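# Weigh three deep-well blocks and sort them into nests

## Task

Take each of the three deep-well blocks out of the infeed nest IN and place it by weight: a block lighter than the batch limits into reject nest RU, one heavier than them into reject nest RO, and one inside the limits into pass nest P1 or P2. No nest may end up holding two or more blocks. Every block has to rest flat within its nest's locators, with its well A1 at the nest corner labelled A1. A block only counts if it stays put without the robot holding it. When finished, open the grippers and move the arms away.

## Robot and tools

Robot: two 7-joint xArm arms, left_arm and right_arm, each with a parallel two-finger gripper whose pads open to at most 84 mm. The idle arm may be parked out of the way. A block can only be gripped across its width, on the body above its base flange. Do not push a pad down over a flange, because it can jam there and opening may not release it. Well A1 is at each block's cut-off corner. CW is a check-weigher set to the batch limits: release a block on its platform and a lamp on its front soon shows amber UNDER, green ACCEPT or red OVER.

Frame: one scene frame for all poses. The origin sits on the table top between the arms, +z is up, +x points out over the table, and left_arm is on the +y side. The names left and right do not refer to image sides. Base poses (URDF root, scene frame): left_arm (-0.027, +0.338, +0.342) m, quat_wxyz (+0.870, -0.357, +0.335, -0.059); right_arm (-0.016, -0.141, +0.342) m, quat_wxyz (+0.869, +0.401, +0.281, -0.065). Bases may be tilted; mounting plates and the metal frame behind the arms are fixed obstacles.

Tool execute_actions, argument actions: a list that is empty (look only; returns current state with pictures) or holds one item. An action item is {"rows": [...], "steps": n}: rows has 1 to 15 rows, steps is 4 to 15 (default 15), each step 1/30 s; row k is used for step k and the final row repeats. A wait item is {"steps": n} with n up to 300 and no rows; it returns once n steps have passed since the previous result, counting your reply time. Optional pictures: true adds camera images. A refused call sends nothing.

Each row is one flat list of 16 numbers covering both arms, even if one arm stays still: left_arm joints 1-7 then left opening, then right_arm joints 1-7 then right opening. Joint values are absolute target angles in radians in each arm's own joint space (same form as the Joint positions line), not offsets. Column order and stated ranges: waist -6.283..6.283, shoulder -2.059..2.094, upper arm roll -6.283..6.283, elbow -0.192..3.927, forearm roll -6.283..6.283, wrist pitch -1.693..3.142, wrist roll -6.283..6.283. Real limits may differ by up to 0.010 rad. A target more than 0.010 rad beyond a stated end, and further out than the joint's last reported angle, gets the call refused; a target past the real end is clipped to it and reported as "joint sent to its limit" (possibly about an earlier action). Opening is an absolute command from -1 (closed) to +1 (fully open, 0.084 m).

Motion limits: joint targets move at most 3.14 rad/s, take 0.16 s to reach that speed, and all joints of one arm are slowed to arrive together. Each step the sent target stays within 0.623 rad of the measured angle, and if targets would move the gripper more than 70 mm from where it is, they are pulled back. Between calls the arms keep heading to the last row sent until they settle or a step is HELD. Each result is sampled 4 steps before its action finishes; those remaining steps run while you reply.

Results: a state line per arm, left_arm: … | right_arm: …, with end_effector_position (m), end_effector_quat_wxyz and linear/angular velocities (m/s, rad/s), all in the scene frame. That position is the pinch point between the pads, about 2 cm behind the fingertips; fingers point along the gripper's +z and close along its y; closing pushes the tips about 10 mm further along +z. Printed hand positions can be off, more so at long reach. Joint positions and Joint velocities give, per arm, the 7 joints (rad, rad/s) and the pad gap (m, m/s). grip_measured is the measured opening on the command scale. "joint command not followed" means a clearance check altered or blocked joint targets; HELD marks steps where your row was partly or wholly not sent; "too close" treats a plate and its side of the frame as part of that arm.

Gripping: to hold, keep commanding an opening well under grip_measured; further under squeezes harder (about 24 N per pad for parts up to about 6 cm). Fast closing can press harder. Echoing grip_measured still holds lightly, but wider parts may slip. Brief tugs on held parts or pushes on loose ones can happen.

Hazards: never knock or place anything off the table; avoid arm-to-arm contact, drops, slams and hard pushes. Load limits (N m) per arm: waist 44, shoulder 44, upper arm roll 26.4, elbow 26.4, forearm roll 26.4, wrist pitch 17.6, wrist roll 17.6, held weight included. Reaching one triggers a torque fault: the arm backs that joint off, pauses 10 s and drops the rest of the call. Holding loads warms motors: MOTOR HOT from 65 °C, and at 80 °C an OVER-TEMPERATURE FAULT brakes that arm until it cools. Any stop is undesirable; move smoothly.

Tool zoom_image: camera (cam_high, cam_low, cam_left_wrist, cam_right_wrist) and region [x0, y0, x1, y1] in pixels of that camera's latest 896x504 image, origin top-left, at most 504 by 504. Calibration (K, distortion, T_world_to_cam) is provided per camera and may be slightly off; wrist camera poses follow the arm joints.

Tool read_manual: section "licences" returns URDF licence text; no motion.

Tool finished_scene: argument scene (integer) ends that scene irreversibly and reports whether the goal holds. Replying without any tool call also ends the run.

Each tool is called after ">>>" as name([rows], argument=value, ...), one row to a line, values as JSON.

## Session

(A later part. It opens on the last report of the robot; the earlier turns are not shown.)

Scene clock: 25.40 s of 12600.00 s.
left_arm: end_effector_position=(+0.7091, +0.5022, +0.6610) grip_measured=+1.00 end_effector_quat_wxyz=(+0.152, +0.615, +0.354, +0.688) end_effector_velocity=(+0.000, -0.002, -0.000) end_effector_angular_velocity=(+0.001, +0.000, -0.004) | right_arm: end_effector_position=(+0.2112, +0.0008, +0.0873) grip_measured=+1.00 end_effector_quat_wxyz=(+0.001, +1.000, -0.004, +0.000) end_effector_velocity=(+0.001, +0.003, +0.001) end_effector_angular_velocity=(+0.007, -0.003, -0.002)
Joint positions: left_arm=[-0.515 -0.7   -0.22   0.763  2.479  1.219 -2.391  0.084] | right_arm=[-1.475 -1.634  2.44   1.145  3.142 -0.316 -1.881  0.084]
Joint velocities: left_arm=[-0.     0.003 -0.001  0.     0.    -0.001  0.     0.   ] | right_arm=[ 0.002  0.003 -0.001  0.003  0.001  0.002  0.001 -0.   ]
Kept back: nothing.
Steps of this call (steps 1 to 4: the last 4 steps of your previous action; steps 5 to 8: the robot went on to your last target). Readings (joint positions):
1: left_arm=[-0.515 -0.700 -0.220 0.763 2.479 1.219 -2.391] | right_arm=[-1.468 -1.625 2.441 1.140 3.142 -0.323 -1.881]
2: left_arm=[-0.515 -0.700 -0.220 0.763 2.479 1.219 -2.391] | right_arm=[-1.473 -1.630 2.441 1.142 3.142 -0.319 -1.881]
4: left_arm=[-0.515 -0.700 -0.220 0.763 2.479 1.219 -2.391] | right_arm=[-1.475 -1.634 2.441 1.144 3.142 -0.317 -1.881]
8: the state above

>>> execute_actions([
  {"rows":[[-0.515,-0.7,-0.22,0.763,2.479,1.219,-2.391,1,-1.4756,-1.6341,2.4404,1.1451,3.1416,-0.316,-1.881,0.5]],"steps":9},
])

>>> execute_actions([
  {"rows":[[-0.515,-0.7,-0.22,0.763,2.479,1.219,-2.391,1,-1.30,-1.425,2.433,1.048,3.1416,-0.488,-1.881,0.5]],"steps":14},
])

>>> execute_actions([
  {"rows":[[-0.515,-0.7,-0.22,0.763,2.479,1.219,-2.391,1,-1.022,-1.678,2.951,1.276,3.1416,-0.608,-1.257,0.5]],"steps":15},
])

>>> execute_actions([
  {"steps":10},
])

>>> execute_actions([
  {"rows":[[-0.515,-0.7,-0.22,0.763,2.479,1.219,-2.391,1,-1.042,-1.775,2.9475,1.305,3.1416,-0.539,-1.257,0.5],[-0.515,-0.7,-0.22,0.763,2.479,1.219,-2.391,1,-1.042,-1.775,2.9475,1.305,3.1416,-0.539,-1.257,0.5],[-0.515,-0.7,-0.22,0.763,2.479,1.219,-2.391,1,-1.042,-1.775,2.9475,1.305,3.1416,-0.539,-1.257,0.5],[-0.515,-0.7,-0.22,0.763,2.479,1.219,-2.391,1,-1.042,-1.775,2.9475,1.305,3.1416,-0.539,-1.257,0.5],[-0.515,-0.7,-0.22,0.763,2.479,1.219,-2.391,1,-1.042,-1.775,2.9475,1.305,3.1416,-0.539,-1.257,0.5],[-0.515,-0.7,-0.22,0.763,2.479,1.219,-2.391,1,-1.042,-1.775,2.9475,1.305,3.1416,-0.539,-1.257,0.5],[-0.515,-0.7,-0.22,0.763,2.479,1.219,-2.391,1,-1.047,-1.799,2.9465,1.313,3.1416,-0.522,-1.257,0.5],[-0.515,-0.7,-0.22,0.763,2.479,1.219,-2.391,1,-1.047,-1.799,2.9465,1.313,3.1416,-0.522,-1.257,0.5],[-0.515,-0.7,-0.22,0.763,2.479,1.219,-2.391,1,-1.047,-1.799,2.9465,1.313,3.1416,-0.522,-1.257,0.5],[-0.515,-0.7,-0.22,0.763,2.479,1.219,-2.391,1,-1.0495,-1.8135,2.946,1.3173,3.1416,-0.5125,-1.257,0.5]],"steps":15},
])

>>> execute_actions([
  {"steps":10},
], pictures=true)

Scene clock: 26.00 s of 12600.00 s.
left_arm: end_effector_position=(+0.7091, +0.5022, +0.6610) grip_measured=+1.00 end_effector_quat_wxyz=(+0.152, +0.615, +0.354, +0.688) end_effector_velocity=(+0.000, +0.001, -0.001) end_effector_angular_velocity=(+0.000, +0.002, +0.001) | right_arm: end_effector_position=(+0.2111, +0.0008, +0.0872) grip_measured=+0.96 end_effector_quat_wxyz=(+0.000, +1.000, -0.003, -0.000) end_effector_velocity=(-0.001, -0.000, -0.000) end_effector_angular_velocity=(-0.001, +0.002, -0.000)
Joint positions: left_arm=[-0.515 -0.7   -0.22   0.763  2.479  1.219 -2.391  0.084] | right_arm=[-1.475 -1.634  2.44   1.145  3.142 -0.316 -1.881  0.083]
Joint velocities: left_arm=[0.    0.001 0.002 0.    0.    0.001 0.    0.   ] | right_arm=[-0.002  0.     0.001 -0.    -0.001  0.     0.001  0.   ]
Steps of this call (steps 1 to 13: the robot went on to your last target; steps 14 to 18: the first 5 steps of this action). Readings (joint positions):
14: left_arm=[-0.515 -0.700 -0.220 0.763 2.479 1.219 -2.391] | right_arm=[-1.475 -1.634 2.440 1.145 3.142 -0.316 -1.881]
15: left_arm=[-0.515 -0.700 -0.220 0.763 2.479 1.219 -2.391] | right_arm=[-1.475 -1.634 2.440 1.145 3.142 -0.316 -1.881]
17: left_arm=[-0.515 -0.700 -0.220 0.763 2.479 1.219 -2.391] | right_arm=[-1.475 -1.634 2.440 1.145 3.142 -0.316 -1.881]
18: the state above

Scene clock: 26.47 s of 12600.00 s.
left_arm: end_effector_position=(+0.7091, +0.5022, +0.6610) grip_measured=+1.00 end_effector_quat_wxyz=(+0.152, +0.615, +0.354, +0.688) end_effector_velocity=(+0.000, +0.001, -0.001) end_effector_angular_velocity=(-0.000, +0.001, +0.001) | right_arm: end_effector_position=(+0.2117, +0.0037, +0.1867) grip_measured=+0.96 end_effector_quat_wxyz=(-0.007, +1.000, -0.004, +0.002) end_effector_velocity=(-0.026, -0.074, -0.024) end_effector_angular_velocity=(-0.180, +0.061, +0.004)
Joint positions: left_arm=[-0.515 -0.7   -0.22   0.763  2.479  1.219 -2.391  0.084] | right_arm=[-1.297 -1.422  2.433  1.053  3.142 -0.486 -1.881  0.083]
Joint velocities: left_arm=[ 0.    -0.     0.002  0.     0.    -0.    -0.     0.   ] | right_arm=[-0.017 -0.022  0.006 -0.111  0.002 -0.051 -0.002 -0.   ]
Steps of this call (steps 1 to 4: the last 4 steps of your previous action; steps 5 to 14: the first 10 steps of this action). Readings (joint positions):
5: left_arm=[-0.515 -0.700 -0.220 0.763 2.479 1.219 -2.391] | right_arm=[-1.475 -1.633 2.440 1.145 3.142 -0.317 -1.881]
6: left_arm=[-0.515 -0.700 -0.220 0.763 2.479 1.219 -2.391] | right_arm=[-1.469 -1.626 2.440 1.140 3.142 -0.324 -1.881]
8: left_arm=[-0.515 -0.700 -0.220 0.763 2.479 1.219 -2.391] | right_arm=[-1.417 -1.565 2.439 1.104 3.142 -0.379 -1.881]
12: left_arm=[-0.515 -0.700 -0.220 0.763 2.479 1.219 -2.391] | right_arm=[-1.305 -1.431 2.433 1.060 3.141 -0.477 -1.881]
14: the state above

Scene clock: 26.97 s of 12600.00 s.
left_arm: end_effector_position=(+0.7091, +0.5022, +0.6610) grip_measured=+1.00 end_effector_quat_wxyz=(+0.152, +0.615, +0.354, +0.688) end_effector_velocity=(-0.000, +0.000, +0.000) end_effector_angular_velocity=(+0.000, -0.001, +0.001) | right_arm: end_effector_position=(+0.0697, +0.0557, +0.1963) grip_measured=+0.96 end_effector_quat_wxyz=(-0.012, +1.000, +0.005, +0.004) end_effector_velocity=(-0.524, +0.052, -0.002) end_effector_angular_velocity=(-0.040, +0.036, +0.021)
Joint positions: left_arm=[-0.515 -0.7   -0.22   0.763  2.479  1.219 -2.391  0.084] | right_arm=[-1.129 -1.583  2.754  1.19   3.142 -0.561 -1.497  0.083]
Joint velocities: left_arm=[ 0.    -0.001 -0.001 -0.001 -0.     0.001 -0.     0.   ] | right_arm=[ 0.588 -0.516  1.086  0.467  0.004 -0.248  1.283 -0.   ]
Steps of this call (steps 1 to 4: the last 4 steps of your previous action; steps 5 to 15: the first 11 steps of this action). Readings (joint positions):
5: left_arm=[-0.515 -0.700 -0.220 0.763 2.479 1.219 -2.391] | right_arm=[-1.302 -1.428 2.434 1.047 3.142 -0.488 -1.880]
6: left_arm=[-0.515 -0.700 -0.220 0.763 2.479 1.219 -2.391] | right_arm=[-1.298 -1.432 2.439 1.051 3.141 -0.490 -1.869]
8: left_arm=[-0.515 -0.700 -0.220 0.763 2.479 1.219 -2.391] | right_arm=[-1.271 -1.460 2.488 1.077 3.140 -0.504 -1.799]
12: left_arm=[-0.515 -0.700 -0.220 0.763 2.479 1.219 -2.391] | right_arm=[-1.188 -1.531 2.646 1.144 3.142 -0.536 -1.625]
15: the state above

Scene clock: 27.30 s of 12600.00 s.
left_arm: end_effector_position=(+0.7091, +0.5022, +0.6610) grip_measured=+1.00 end_effector_quat_wxyz=(+0.152, +0.615, +0.354, +0.688) end_effector_velocity=(-0.000, -0.001, +0.000) end_effector_angular_velocity=(+0.000, -0.000, -0.001) | right_arm: end_effector_position=(-0.0233, +0.0493, +0.1903) grip_measured=+0.96 end_effector_quat_wxyz=(+0.000, +1.000, -0.001, +0.001) end_effector_velocity=(+0.036, +0.020, +0.008) end_effector_angular_velocity=(+0.028, -0.025, -0.085)
Joint positions: left_arm=[-0.515 -0.7   -0.22   0.763  2.479  1.219 -2.391  0.084] | right_arm=[-1.023 -1.678  2.947  1.274  3.141 -0.608 -1.258  0.083]
Joint velocities: left_arm=[ 0.     0.001 -0.001  0.    -0.     0.001  0.     0.   ] | right_arm=[-0.024  0.016 -0.077  0.014 -0.013 -0.006  0.02   0.   ]
Kept back: nothing.
Steps of this call (steps 1 to 4: the last 4 steps of your previous action; steps 5 to 10: the robot went on to your last target). Readings (joint positions):
1: left_arm=[-0.515 -0.700 -0.220 0.763 2.479 1.219 -2.391] | right_arm=[-1.110 -1.600 2.790 1.206 3.142 -0.570 -1.454]
2: left_arm=[-0.515 -0.700 -0.220 0.763 2.479 1.219 -2.391] | right_arm=[-1.090 -1.617 2.826 1.221 3.142 -0.578 -1.411]
4: left_arm=[-0.515 -0.700 -0.220 0.763 2.479 1.219 -2.391] | right_arm=[-1.053 -1.651 2.895 1.251 3.142 -0.594 -1.328]
8: left_arm=[-0.515 -0.700 -0.220 0.763 2.479 1.219 -2.391] | right_arm=[-1.022 -1.678 2.954 1.273 3.143 -0.607 -1.262]
10: the state above

Scene clock: 27.67 s of 12600.00 s.
left_arm: end_effector_position=(+0.7091, +0.5022, +0.6610) grip_measured=+1.00 end_effector_quat_wxyz=(+0.152, +0.615, +0.354, +0.688) end_effector_velocity=(+0.000, +0.000, -0.000) end_effector_angular_velocity=(-0.001, +0.001, +0.001) | right_arm: end_effector_position=(-0.0252, +0.0511, +0.1393) grip_measured=+0.96 end_effector_quat_wxyz=(-0.000, +1.000, -0.000, -0.000) end_effector_velocity=(-0.004, +0.013, -0.070) end_effector_angular_velocity=(+0.036, +0.005, +0.005)
Joint positions: left_arm=[-0.515 -0.7   -0.22   0.763  2.479  1.219 -2.391  0.084] | right_arm=[-1.048 -1.801  2.946  1.314  3.142 -0.52  -1.257  0.083]
Joint velocities: left_arm=[-0.     0.001  0.001  0.001 -0.    -0.    -0.     0.   ] | right_arm=[-0.029 -0.178 -0.007  0.082 -0.001  0.133  0.    -0.   ]
Steps of this call (steps 1 to 11: the first 11 steps of this action). Readings (joint positions):
1: left_arm=[-0.515 -0.700 -0.220 0.763 2.479 1.219 -2.391] | right_arm=[-1.024 -1.678 2.946 1.275 3.141 -0.607 -1.258]
2: left_arm=[-0.515 -0.700 -0.220 0.763 2.479 1.219 -2.391] | right_arm=[-1.027 -1.685 2.945 1.279 3.141 -0.600 -1.258]
4: left_arm=[-0.515 -0.700 -0.220 0.763 2.479 1.219 -2.391] | right_arm=[-1.036 -1.735 2.944 1.299 3.141 -0.563 -1.257]
8: left_arm=[-0.515 -0.700 -0.220 0.763 2.479 1.219 -2.391] | right_arm=[-1.045 -1.785 2.946 1.303 3.142 -0.535 -1.257]
11: the state above

Scene clock: 28.00 s of 12600.00 s.
left_arm: end_effector_position=(+0.7091, +0.5022, +0.6610) grip_measured=+1.00 end_effector_quat_wxyz=(+0.152, +0.615, +0.354, +0.688) end_effector_velocity=(-0.001, -0.000, +0.002) end_effector_angular_velocity=(-0.000, -0.003, -0.001) | right_arm: end_effector_position=(-0.0254, +0.0505, +0.1346) grip_measured=+0.96 end_effector_quat_wxyz=(-0.000, +1.000, -0.000, -0.000) end_effector_velocity=(+0.001, +0.000, -0.000) end_effector_angular_velocity=(+0.001, -0.002, +0.000)
Joint positions: left_arm=[-0.515 -0.7   -0.22   0.763  2.479  1.219 -2.391  0.084] | right_arm=[-1.049 -1.813  2.946  1.318  3.142 -0.513 -1.257  0.083]
Joint velocities: left_arm=[-0.    -0.001 -0.003  0.    -0.    -0.     0.     0.   ] | right_arm=[ 0.001 -0.001 -0.001  0.    -0.001  0.001  0.001  0.   ]
Kept back: nothing.
Steps of this call (steps 1 to 4: the last 4 steps of your previous action; steps 5 to 10: the robot went on to your last target). Readings (joint positions):
1: left_arm=[-0.515 -0.700 -0.220 0.763 2.479 1.219 -2.391] | right_arm=[-1.049 -1.807 2.946 1.316 3.142 -0.517 -1.257]
2: left_arm=[-0.515 -0.700 -0.220 0.763 2.479 1.219 -2.391] | right_arm=[-1.049 -1.810 2.946 1.316 3.142 -0.515 -1.257]
4: left_arm=[-0.515 -0.700 -0.220 0.763 2.479 1.219 -2.391] | right_arm=[-1.050 -1.813 2.946 1.317 3.142 -0.514 -1.257]
8: left_arm=[-0.515 -0.700 -0.220 0.763 2.479 1.219 -2.391] | right_arm=[-1.049 -1.813 2.946 1.318 3.142 -0.513 -1.257]
10: the state above
camera_calibration (this result's frames):
cam_left_wrist: T_world_to_cam=[[0.229036, -0.699537, 0.676898, -0.230024], [0.183539, -0.651875, -0.73578, 0.751479], [0.955958, 0.292757, -0.0209102, -0.679362], [0, 0, 0, 1]] pos_world=[0.564199, 0.527849, 0.694421]
cam_right_wrist: T_world_to_cam=[[0.0113304, -0.999862, -0.0121817, 0.0855125], [-0.999919, -0.0113993, 0.00559872, 0.038924], [-0.00573681, 0.0121173, -0.99991, 0.26316], [0, 0, 0, 1]] pos_world=[0.0394616, 0.0827555, 0.26396]

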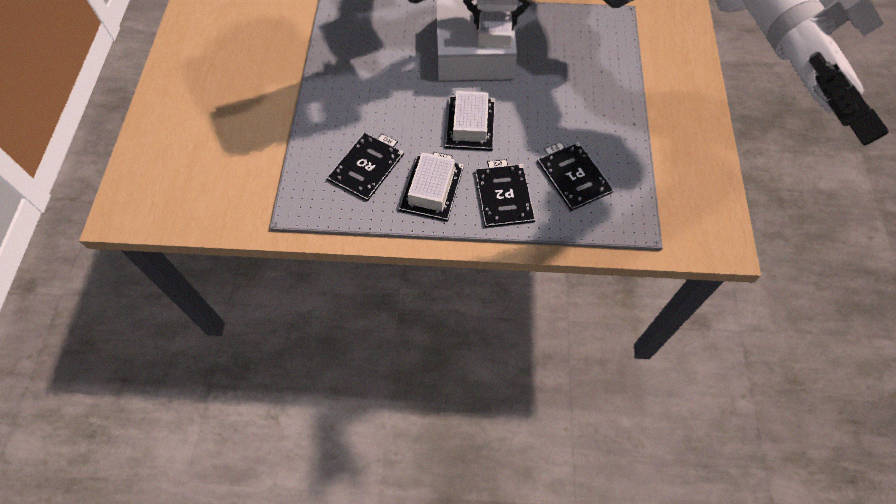

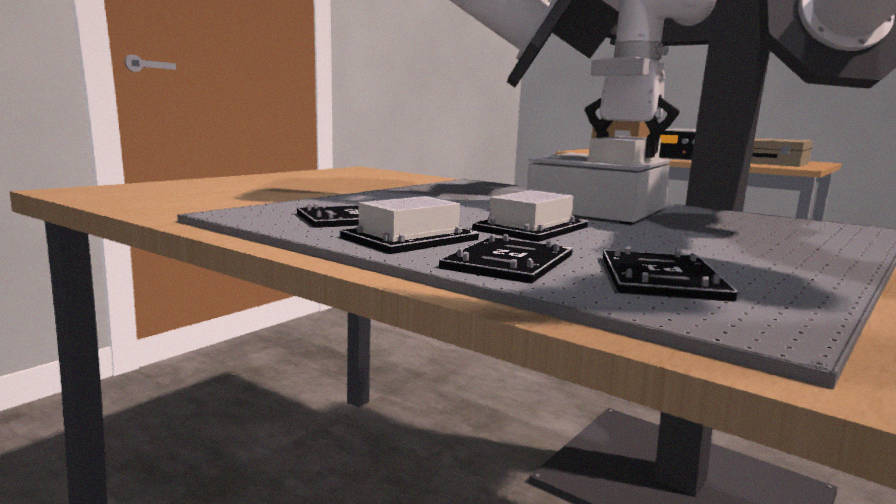

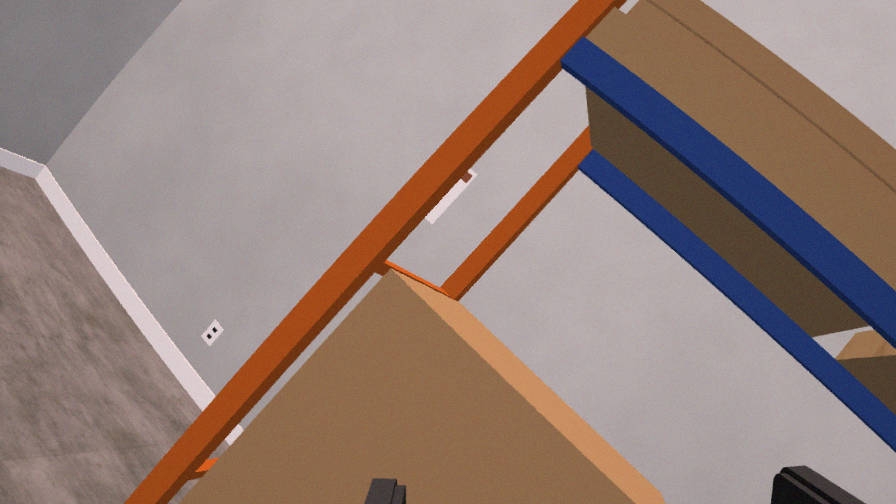

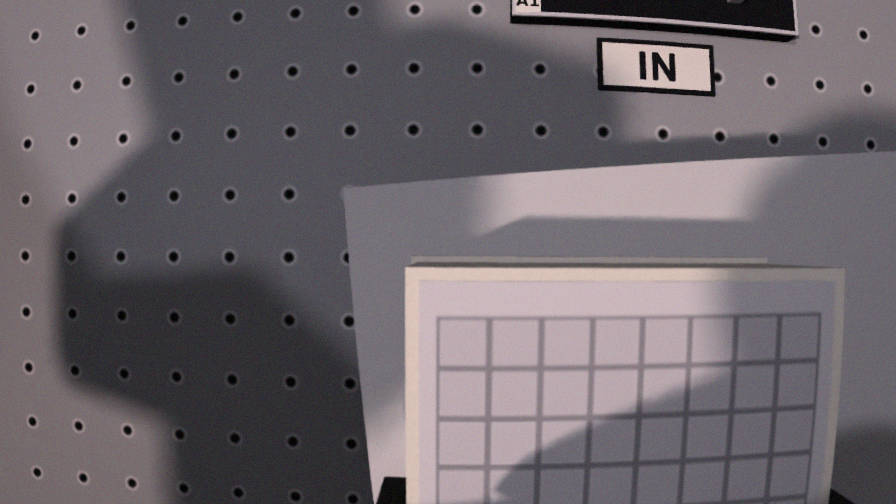

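>>> execute_actions([
  {"rows":[[-0.515,-0.7,-0.22,0.763,2.479,1.219,-2.391,1,-1.050,-1.815,2.946,1.3178,3.1416,-0.5115,-1.257,0.5],[-0.515,-0.7,-0.22,0.763,2.479,1.219,-2.391,1,-1.050,-1.815,2.946,1.3178,3.1416,-0.5115,-1.257,0.5],[-0.515,-0.7,-0.22,0.763,2.479,1.219,-2.391,1,-1.050,-1.815,2.946,1.3178,3.1416,-0.5115,-1.257,1],[-0.515,-0.7,-0.22,0.763,2.479,1.219,-2.391,1,-1.050,-1.815,2.946,1.3178,3.1416,-0.5115,-1.257,1],[-0.515,-0.7,-0.22,0.763,2.479,1.219,-2.391,1,-1.050,-1.815,2.946,1.3178,3.1416,-0.5115,-1.257,1],[-0.515,-0.7,-0.22,0.763,2.479,1.219,-2.391,1,-1.050,-1.815,2.946,1.3178,3.1416,-0.5115,-1.257,1],[-0.515,-0.7,-0.22,0.763,2.479,1.219,-2.391,1,-1.050,-1.815,2.946,1.3178,3.1416,-0.5115,-1.257,1],[-0.515,-0.7,-0.22,0.763,2.479,1.219,-2.391,1,-1.047,-1.799,2.9465,1.313,3.1416,-0.522,-1.257,1],[-0.515,-0.7,-0.22,0.763,2.479,1.219,-2.391,1,-1.047,-1.799,2.9465,1.313,3.1416,-0.522,-1.257,1],[-0.515,-0.7,-0.22,0.763,2.479,1.219,-2.391,1,-1.042,-1.775,2.9475,1.305,3.1416,-0.539,-1.257,1],[-0.515,-0.7,-0.22,0.763,2.479,1.219,-2.391,1,-1.042,-1.775,2.9475,1.305,3.1416,-0.539,-1.257,1],[-0.515,-0.7,-0.22,0.763,2.479,1.219,-2.391,1,-1.042,-1.775,2.9475,1.305,3.1416,-0.539,-1.257,1],[-0.515,-0.7,-0.22,0.763,2.479,1.219,-2.391,1,-1.037,-1.751,2.9485,1.2975,3.1416,-0.556,-1.257,1]],"steps":15},
])

>>> execute_actions([
  {"rows":[[-0.515,-0.7,-0.22,0.763,2.479,1.219,-2.391,1,-1.022,-1.678,2.951,1.276,3.1416,-0.608,-1.257,1]],"steps":9},
])

>>> execute_actions([
  {"rows":[[-0.515,-0.7,-0.22,0.763,2.479,1.219,-2.391,1,-0.881,-1.9208,3.1457,1.7029,3.1416,-0.806,2.112,1]],"steps":15},
])

>>> execute_actions([
  {"steps":26},
], pictures=true)

>>> execute_actions([
  {"rows":[[-0.515,-0.7,-0.22,0.763,2.479,1.219,-2.391,1,-1.03,-1.7146,2.9498,1.286,3.1416,-0.5815,-1.257,1]],"steps":15},
])

>>> execute_actions([
  {"steps":34},
], pictures=true)

Scene clock: 29.10 s of 12600.00 s.
left_arm: end_effector_position=(+0.7091, +0.5022, +0.6610) grip_measured=+1.00 end_effector_quat_wxyz=(+0.152, +0.615, +0.354, +0.688) end_effector_velocity=(-0.000, -0.000, -0.001) end_effector_angular_velocity=(+0.000, +0.001, -0.001) | right_arm: end_effector_position=(-0.0251, +0.0489, +0.1408) grip_measured=+1.00 end_effector_quat_wxyz=(+0.002, +1.000, -0.000, +0.000) end_effector_velocity=(+0.002, +0.004, +0.130) end_effector_angular_velocity=(+0.004, -0.003, -0.003)
Joint positions: left_arm=[-0.515 -0.7   -0.22   0.763  2.479  1.219 -2.391  0.084] | right_arm=[-1.046 -1.797  2.947  1.31   3.142 -0.525 -1.257  0.084]
Joint velocities: left_arm=[ 0.    -0.     0.001 -0.001 -0.    -0.001 -0.     0.   ] | right_arm=[ 0.064  0.313  0.009 -0.102 -0.    -0.215 -0.001  0.   ]
Steps of this call (steps 1 to 22: the robot went on to your last target; steps 23 to 33: the first 11 steps of this action). Readings (joint positions):
23: left_arm=[-0.515 -0.700 -0.220 0.763 2.479 1.219 -2.391] | right_arm=[-1.049 -1.813 2.946 1.318 3.142 -0.512 -1.257]
24: left_arm=[-0.515 -0.700 -0.220 0.763 2.479 1.219 -2.391] | right_arm=[-1.050 -1.814 2.946 1.318 3.142 -0.512 -1.257]
26: left_arm=[-0.515 -0.700 -0.220 0.763 2.479 1.219 -2.391] | right_arm=[-1.050 -1.814 2.946 1.318 3.142 -0.512 -1.257]
30: left_arm=[-0.515 -0.700 -0.220 0.763 2.479 1.219 -2.391] | right_arm=[-1.050 -1.816 2.946 1.317 3.142 -0.511 -1.257]
33: the state above

Scene clock: 29.40 s of 12600.00 s.
left_arm: end_effector_position=(+0.7091, +0.5022, +0.6610) grip_measured=+1.00 end_effector_quat_wxyz=(+0.152, +0.615, +0.354, +0.688) end_effector_velocity=(-0.000, -0.000, +0.000) end_effector_angular_velocity=(-0.000, -0.000, -0.000) | right_arm: end_effector_position=(-0.0256, +0.0509, +0.1879) grip_measured=+1.00 end_effector_quat_wxyz=(-0.002, +1.000, +0.000, -0.000) end_effector_velocity=(-0.021, +0.073, +0.160) end_effector_angular_velocity=(+0.205, +0.060, +0.001)
Joint positions: left_arm=[-0.515 -0.7   -0.22   0.763  2.479  1.219 -2.391  0.084] | right_arm=[-1.023 -1.685  2.951  1.28   3.142 -0.601 -1.257  0.084]
Joint velocities: left_arm=[ 0.     0.    -0.001  0.    -0.     0.     0.     0.   ] | right_arm=[ 0.07   0.342  0.004  0.031 -0.001 -0.166 -0.001  0.   ]
Steps of this call (steps 1 to 4: the last 4 steps of your previous action; steps 5 to 9: the first 5 steps of this action). Readings (joint positions):
5: left_arm=[-0.515 -0.700 -0.220 0.763 2.479 1.219 -2.391] | right_arm=[-1.038 -1.754 2.948 1.299 3.142 -0.553 -1.257]
6: left_arm=[-0.515 -0.700 -0.220 0.763 2.479 1.219 -2.391] | right_arm=[-1.035 -1.743 2.949 1.295 3.142 -0.563 -1.257]
8: left_arm=[-0.515 -0.700 -0.220 0.763 2.479 1.219 -2.391] | right_arm=[-1.027 -1.701 2.950 1.280 3.142 -0.593 -1.257]
9: the state above

Scene clock: 29.90 s of 12600.00 s.
left_arm: end_effector_position=(+0.7091, +0.5022, +0.6610) grip_measured=+1.00 end_effector_quat_wxyz=(+0.152, +0.615, +0.354, +0.688) end_effector_velocity=(+0.000, +0.000, -0.000) end_effector_angular_velocity=(-0.000, +0.000, +0.001) | right_arm: end_effector_position=(-0.1274, +0.0780, +0.1906) grip_measured=+1.00 end_effector_quat_wxyz=(-0.002, +0.967, -0.253, +0.000) end_effector_velocity=(-0.221, +0.016, -0.011) end_effector_angular_velocity=(-0.040, +0.024, -2.718)
Joint positions: left_arm=[-0.515 -0.7   -0.22   0.763  2.479  1.219 -2.391  0.084] | right_arm=[-0.908 -1.874  3.11   1.618  3.142 -0.765 -0.555  0.084]
Joint velocities: left_arm=[-0. -0.  0.  0.  0.  0. -0.  0.] | right_arm=[ 0.256 -0.435  0.347  0.755 -0.001 -0.359  3.09  -0.   ]
Steps of this call (steps 1 to 4: the last 4 steps of your previous action; steps 5 to 15: the first 11 steps of this action). Readings (joint positions):
5: left_arm=[-0.515 -0.700 -0.220 0.763 2.479 1.219 -2.391] | right_arm=[-1.022 -1.679 2.951 1.276 3.142 -0.608 -1.256]
6: left_arm=[-0.515 -0.700 -0.220 0.763 2.479 1.219 -2.391] | right_arm=[-1.020 -1.684 2.953 1.282 3.141 -0.612 -1.245]
8: left_arm=[-0.515 -0.700 -0.220 0.763 2.479 1.219 -2.391] | right_arm=[-1.006 -1.714 2.971 1.332 3.141 -0.636 -1.171]
12: left_arm=[-0.515 -0.700 -0.220 0.763 2.479 1.219 -2.391] | right_arm=[-0.943 -1.816 3.062 1.516 3.142 -0.717 -0.857]
15: the state above

Scene clock: 30.77 s of 12600.00 s.
left_arm: end_effector_position=(+0.7091, +0.5022, +0.6610) grip_measured=+1.00 end_effector_quat_wxyz=(+0.152, +0.615, +0.354, +0.688) end_effector_velocity=(-0.001, -0.001, +0.001) end_effector_angular_velocity=(+0.000, -0.002, -0.003) | right_arm: end_effector_position=(-0.1503, +0.0802, +0.1902) grip_measured=+1.00 end_effector_quat_wxyz=(-0.000, -0.028, +1.000, -0.000) end_effector_velocity=(+0.000, +0.000, -0.000) end_effector_angular_velocity=(-0.000, -0.002, -1.225)
Joint positions: left_arm=[-0.515 -0.7   -0.22   0.763  2.479  1.219 -2.391  0.084] | right_arm=[-0.881 -1.921  3.146  1.703  3.142 -0.806  2.055  0.084]
Joint velocities: left_arm=[-0.     0.    -0.003 -0.001  0.    -0.001 -0.     0.   ] | right_arm=[ 0.001 -0.001 -0.001  0.001 -0.    -0.001  1.225 -0.   ]
Kept back: nothing.
Steps of this call (steps 1 to 4: the last 4 steps of your previous action; steps 5 to 26: the robot went on to your last target). Readings (joint positions):
1: left_arm=[-0.515 -0.700 -0.220 0.763 2.479 1.219 -2.391] | right_arm=[-0.900 -1.887 3.120 1.641 3.142 -0.776 -0.451]
2: left_arm=[-0.515 -0.700 -0.220 0.763 2.479 1.219 -2.391] | right_arm=[-0.895 -1.896 3.128 1.657 3.142 -0.784 -0.347]
4: left_arm=[-0.515 -0.700 -0.220 0.763 2.479 1.219 -2.391] | right_arm=[-0.888 -1.908 3.136 1.679 3.142 -0.795 -0.138]
8: left_arm=[-0.515 -0.700 -0.220 0.763 2.479 1.219 -2.391] | right_arm=[-0.884 -1.917 3.142 1.696 3.141 -0.803 0.280]
26: the state above
camera_calibration (this result's frames):
cam_left_wrist: T_world_to_cam=[[0.229036, -0.699537, 0.676898, -0.230024], [0.183539, -0.651875, -0.73578, 0.751479], [0.955958, 0.292758, -0.0209104, -0.679362], [0, 0, 0, 1]] pos_world=[0.564199, 0.527849, 0.69442]
cam_right_wrist: T_world_to_cam=[[-0.0682147, 0.997595, -0.0123207, -0.0549132], [0.997651, 0.0682859, 0.00546061, 0.207897], [0.0062888, -0.0119193, -0.999909, 0.321447], [0, 0, 0, 1]] pos_world=[-0.213176, 0.0444161, 0.319606]

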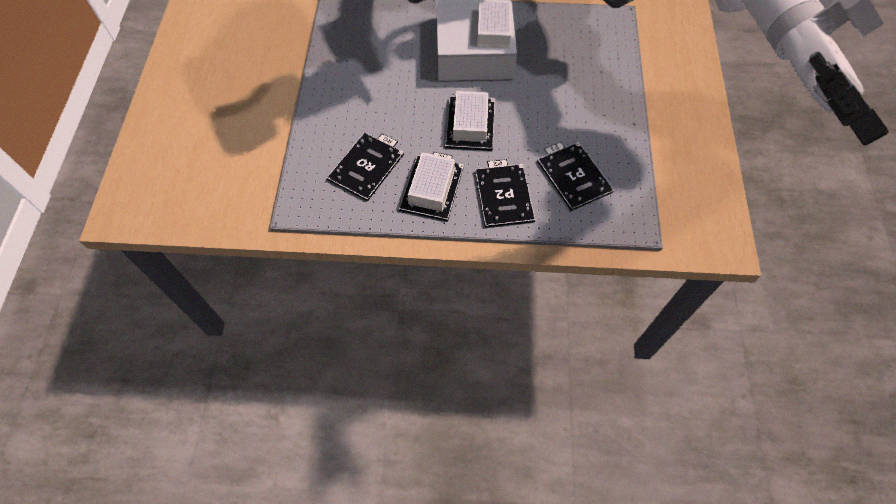

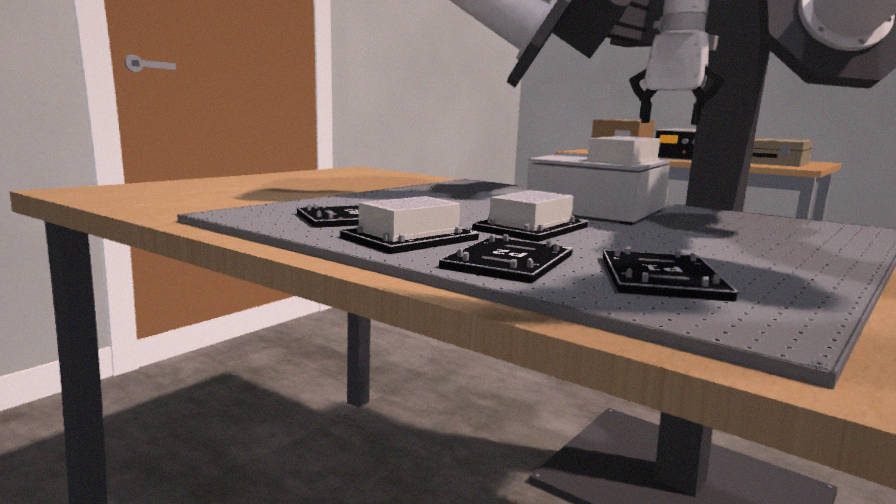

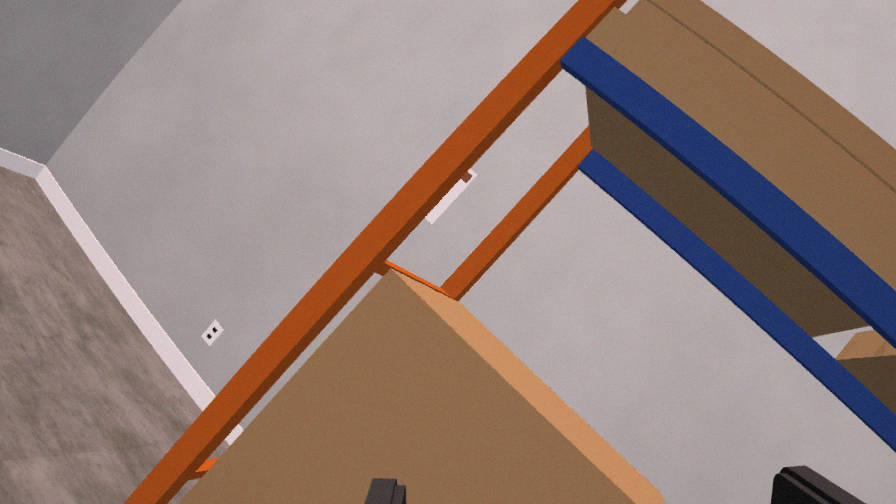

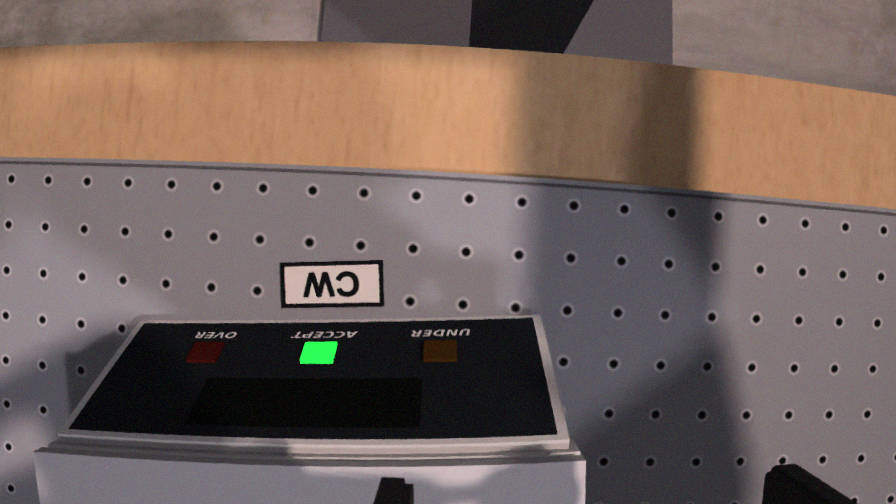

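Scene clock: 31.13 s of 12600.00 s.
left_arm: end_effector_position=(+0.7091, +0.5022, +0.6610) grip_measured=+1.00 end_effector_quat_wxyz=(+0.152, +0.615, +0.354, +0.688) end_effector_velocity=(-0.000, -0.000, -0.000) end_effector_angular_velocity=(+0.000, +0.000, -0.001) | right_arm: end_effector_position=(-0.0527, +0.0635, +0.1798) grip_measured=+1.00 end_effector_quat_wxyz=(+0.003, -0.237, +0.972, +0.001) end_effector_velocity=(+0.255, -0.106, -0.039) end_effector_angular_velocity=(-0.064, +0.015, +2.571)
Joint positions: left_arm=[-0.515 -0.7   -0.22   0.763  2.479  1.219 -2.391  0.084] | right_arm=[-0.995 -1.764  2.993  1.387  3.141 -0.637  1.463  0.084]
Joint velocities: left_arm=[ 0. -0.  0. -0.  0. -0.  0.  0.] | right_arm=[-0.311  0.425 -0.395 -0.873  0.003  0.46  -3.068 -0.   ]
Steps of this call (steps 1 to 11: the first 11 steps of this action). Readings (joint positions):
1: left_arm=[-0.515 -0.700 -0.220 0.763 2.479 1.219 -2.391] | right_arm=[-0.881 -1.921 3.146 1.703 3.142 -0.806 2.085]
2: left_arm=[-0.515 -0.700 -0.220 0.763 2.479 1.219 -2.391] | right_arm=[-0.882 -1.920 3.145 1.701 3.142 -0.804 2.094]
4: left_arm=[-0.515 -0.700 -0.220 0.763 2.479 1.219 -2.391] | right_arm=[-0.892 -1.904 3.134 1.670 3.142 -0.786 2.049]
8: left_arm=[-0.515 -0.700 -0.220 0.763 2.479 1.219 -2.391] | right_arm=[-0.955 -1.818 3.047 1.497 3.141 -0.695 1.755]
11: the state above

Scene clock: 32.27 s of 12600.00 s.
left_arm: end_effector_position=(+0.7091, +0.5022, +0.6610) grip_measured=+1.00 end_effector_quat_wxyz=(+0.152, +0.615, +0.354, +0.688) end_effector_velocity=(+0.000, +0.000, -0.001) end_effector_angular_velocity=(-0.000, +0.001, +0.000) | right_arm: end_effector_position=(-0.0253, +0.0500, +0.1752) grip_measured=+1.00 end_effector_quat_wxyz=(+0.000, +1.000, -0.001, -0.000) end_effector_velocity=(+0.000, +0.000, +0.000) end_effector_angular_velocity=(+0.000, -0.000, +0.002)
Joint positions: left_arm=[-0.515 -0.7   -0.22   0.763  2.479  1.219 -2.391  0.084] | right_arm=[-1.03  -1.715  2.95   1.286  3.142 -0.582 -1.256  0.084]
Joint velocities: left_arm=[ 0.     0.001  0.002  0.     0.    -0.    -0.     0.   ] | right_arm=[ 0.001  0.    -0.001 -0.     0.002 -0.    -0.004  0.   ]
Kept back: nothing.
Steps of this call (steps 1 to 4: the last 4 steps of your previous action; steps 5 to 34: the robot went on to your last target). Readings (joint positions):
1: left_arm=[-0.515 -0.700 -0.220 0.763 2.479 1.219 -2.391] | right_arm=[-1.005 -1.752 2.982 1.360 3.141 -0.623 1.359]
2: left_arm=[-0.515 -0.700 -0.220 0.763 2.479 1.219 -2.391] | right_arm=[-1.012 -1.742 2.973 1.340 3.141 -0.612 1.255]
4: left_arm=[-0.515 -0.700 -0.220 0.763 2.479 1.219 -2.391] | right_arm=[-1.021 -1.729 2.962 1.314 3.141 -0.598 1.046]
8: left_arm=[-0.515 -0.700 -0.220 0.763 2.479 1.219 -2.391] | right_arm=[-1.027 -1.719 2.955 1.294 3.142 -0.586 0.628]
34: the state above
camera_calibration (this result's frames):
cam_left_wrist: T_world_to_cam=[[0.229036, -0.699537, 0.676898, -0.230024], [0.183539, -0.651875, -0.73578, 0.751479], [0.955958, 0.292757, -0.0209102, -0.679362], [0, 0, 0, 1]] pos_world=[0.564199, 0.527849, 0.69442]
cam_right_wrist: T_world_to_cam=[[0.0103997, -0.999877, -0.0117075, 0.0853116], [-0.999929, -0.0104677, 0.00576131, 0.0387108], [-0.00588315, 0.0116467, -0.999915, 0.303781], [0, 0, 0, 1]] pos_world=[0.039608, 0.0821683, 0.304531]

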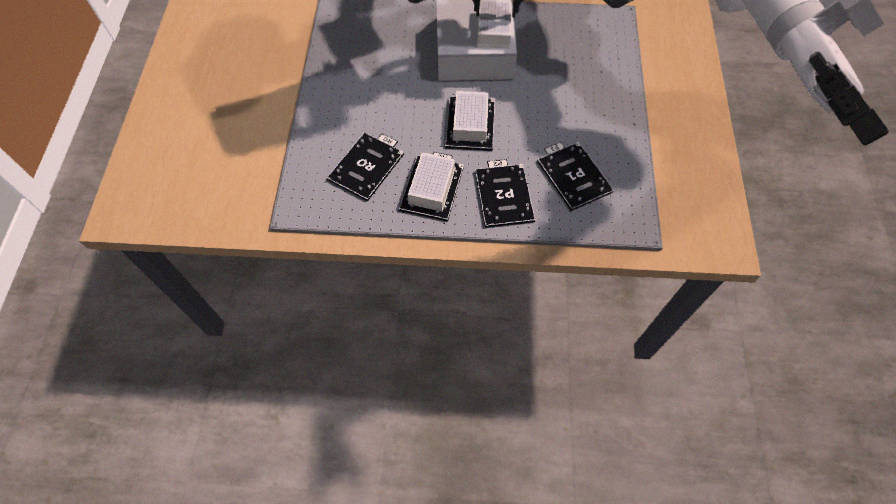

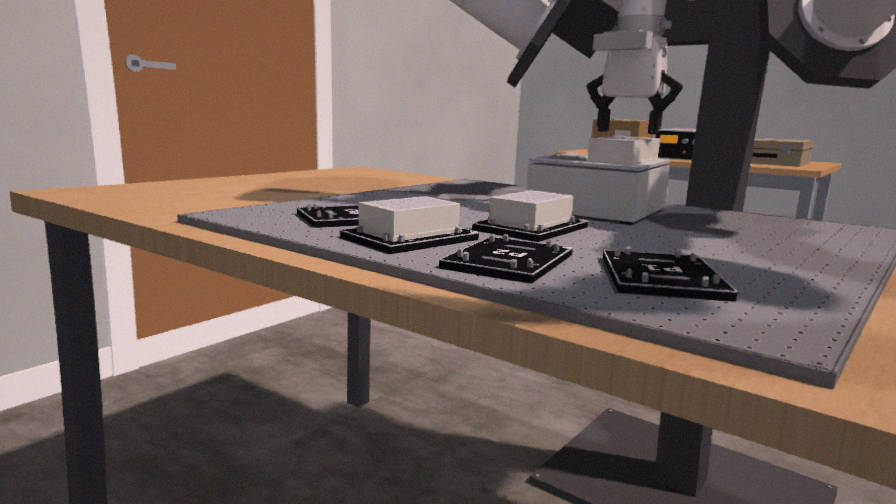

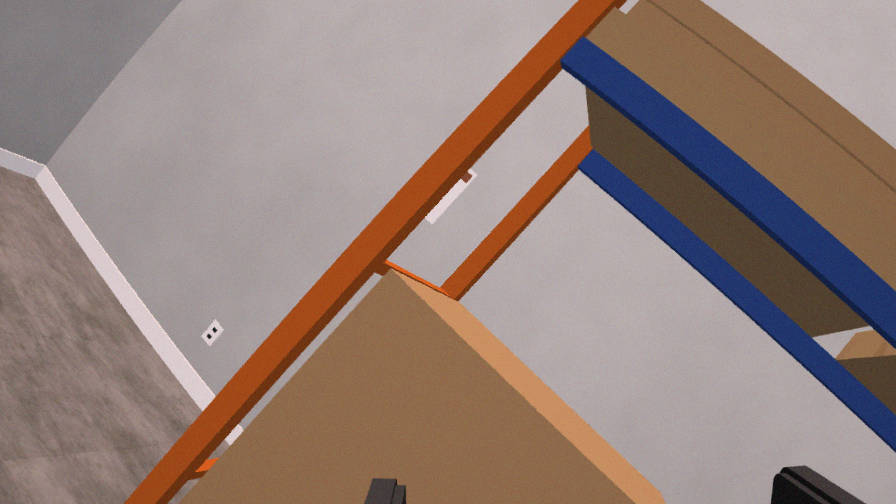

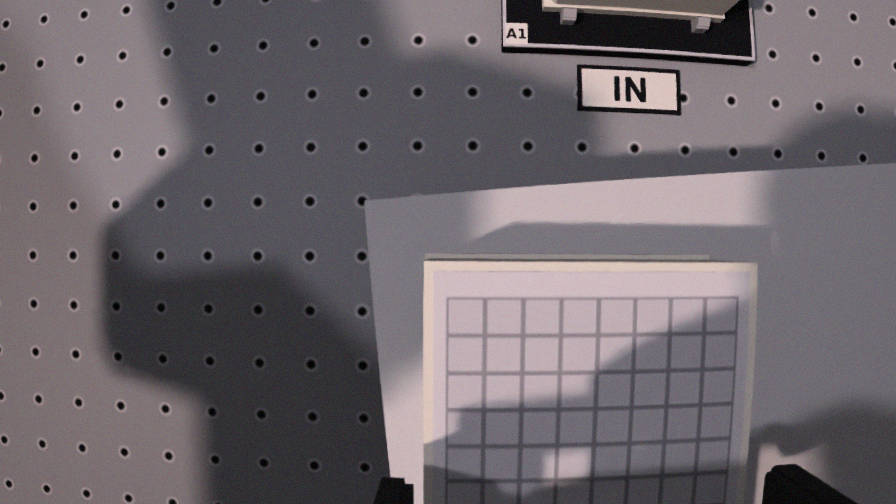

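>>> execute_actions([
  {"rows":[[-0.515,-0.7,-0.22,0.763,2.479,1.219,-2.391,1,-1.0316,-1.723,2.9494,1.283,3.1416,-0.5695,-1.257,1],[-0.515,-0.7,-0.22,0.763,2.479,1.219,-2.391,1,-1.0316,-1.723,2.9494,1.283,3.1416,-0.5695,-1.257,1],[-0.515,-0.7,-0.22,0.763,2.479,1.219,-2.391,1,-1.0316,-1.723,2.9494,1.283,3.1416,-0.5695,-1.257,1],[-0.515,-0.7,-0.22,0.763,2.479,1.219,-2.391,1,-1.0363,-1.7474,2.9485,1.2905,3.1416,-0.5525,-1.257,1],[-0.515,-0.7,-0.22,0.763,2.479,1.219,-2.391,1,-1.0363,-1.7474,2.9485,1.2905,3.1416,-0.5525,-1.257,1],[-0.515,-0.7,-0.22,0.763,2.479,1.219,-2.391,1,-1.0363,-1.7474,2.9485,1.2905,3.1416,-0.5525,-1.257,1],[-0.515,-0.7,-0.22,0.763,2.479,1.219,-2.391,1,-1.0413,-1.7714,2.9475,1.298,3.1416,-0.5355,-1.257,1],[-0.515,-0.7,-0.22,0.763,2.479,1.219,-2.391,1,-1.0413,-1.7714,2.9475,1.298,3.1416,-0.5355,-1.257,1],[-0.515,-0.7,-0.22,0.763,2.479,1.219,-2.391,1,-1.0413,-1.7714,2.9475,1.298,3.1416,-0.5355,-1.257,1],[-0.515,-0.7,-0.22,0.763,2.479,1.219,-2.391,1,-1.0483,-1.8074,2.946,1.3096,3.1416,-0.5105,-1.257,1]],"steps":15},
])

>>> execute_actions([
  {"steps":9},
])

Scene clock: 33.03 s of 12600.00 s.
left_arm: end_effector_position=(+0.7091, +0.5022, +0.6610) grip_measured=+1.00 end_effector_quat_wxyz=(+0.152, +0.615, +0.354, +0.688) end_effector_velocity=(+0.000, +0.000, -0.001) end_effector_angular_velocity=(+0.000, +0.001, +0.000) | right_arm: end_effector_position=(-0.0249, +0.0493, +0.1472) grip_measured=+1.00 end_effector_quat_wxyz=(-0.000, +1.000, -0.000, -0.000) end_effector_velocity=(-0.008, +0.036, -0.138) end_effector_angular_velocity=(+0.086, +0.020, +0.000)
Joint positions: left_arm=[-0.515 -0.7   -0.22   0.763  2.479  1.219 -2.391  0.084] | right_arm=[-1.043 -1.779  2.947  1.3    3.142 -0.53  -1.257  0.084]
Joint velocities: left_arm=[ 0.     0.     0.001  0.    -0.    -0.     0.     0.   ] | right_arm=[-0.068 -0.353 -0.02   0.174 -0.001  0.273 -0.001  0.   ]
Steps of this call (steps 1 to 12: the robot went on to your last target; steps 13 to 23: the first 11 steps of this action). Readings (joint positions):
13: left_arm=[-0.515 -0.700 -0.220 0.763 2.479 1.219 -2.391] | right_arm=[-1.030 -1.715 2.950 1.286 3.142 -0.581 -1.257]
14: left_arm=[-0.515 -0.700 -0.220 0.763 2.479 1.219 -2.391] | right_arm=[-1.030 -1.717 2.950 1.286 3.142 -0.577 -1.257]
16: left_arm=[-0.515 -0.700 -0.220 0.763 2.479 1.219 -2.391] | right_arm=[-1.031 -1.722 2.949 1.284 3.142 -0.571 -1.257]
20: left_arm=[-0.515 -0.700 -0.220 0.763 2.479 1.219 -2.391] | right_arm=[-1.037 -1.753 2.948 1.292 3.142 -0.549 -1.257]
23: the state above

Scene clock: 33.33 s of 12600.00 s.
left_arm: end_effector_position=(+0.7091, +0.5022, +0.6610) grip_measured=+1.00 end_effector_quat_wxyz=(+0.152, +0.615, +0.354, +0.688) end_effector_velocity=(-0.000, -0.000, +0.000) end_effector_angular_velocity=(-0.000, -0.001, -0.001) | right_arm: end_effector_position=(-0.0249, +0.0493, +0.1357) grip_measured=+1.00 end_effector_quat_wxyz=(-0.000, +1.000, -0.000, -0.000) end_effector_velocity=(+0.000, +0.001, +0.001) end_effector_angular_velocity=(+0.002, +0.000, +0.001)
Joint positions: left_arm=[-0.515 -0.7   -0.22   0.763  2.479  1.219 -2.391  0.084] | right_arm=[-1.048 -1.807  2.946  1.31   3.142 -0.511 -1.257  0.084]
Joint velocities: left_arm=[-0.     0.    -0.001  0.    -0.    -0.    -0.     0.   ] | right_arm=[ 0.     0.002 -0.    -0.    -0.001  0.001  0.    -0.   ]
Kept back: nothing.
Steps of this call (steps 1 to 4: the last 4 steps of your previous action; steps 5 to 9: the robot went on to your last target). Readings (joint positions):
1: left_arm=[-0.515 -0.700 -0.220 0.763 2.479 1.219 -2.391] | right_arm=[-1.045 -1.791 2.947 1.305 3.142 -0.522 -1.257]
2: left_arm=[-0.515 -0.700 -0.220 0.763 2.479 1.219 -2.391] | right_arm=[-1.047 -1.801 2.946 1.307 3.142 -0.516 -1.257]
4: left_arm=[-0.515 -0.700 -0.220 0.763 2.479 1.219 -2.391] | right_arm=[-1.048 -1.808 2.946 1.308 3.142 -0.512 -1.257]
8: left_arm=[-0.515 -0.700 -0.220 0.763 2.479 1.219 -2.391] | right_arm=[-1.048 -1.807 2.946 1.310 3.142 -0.511 -1.257]
9: the state above


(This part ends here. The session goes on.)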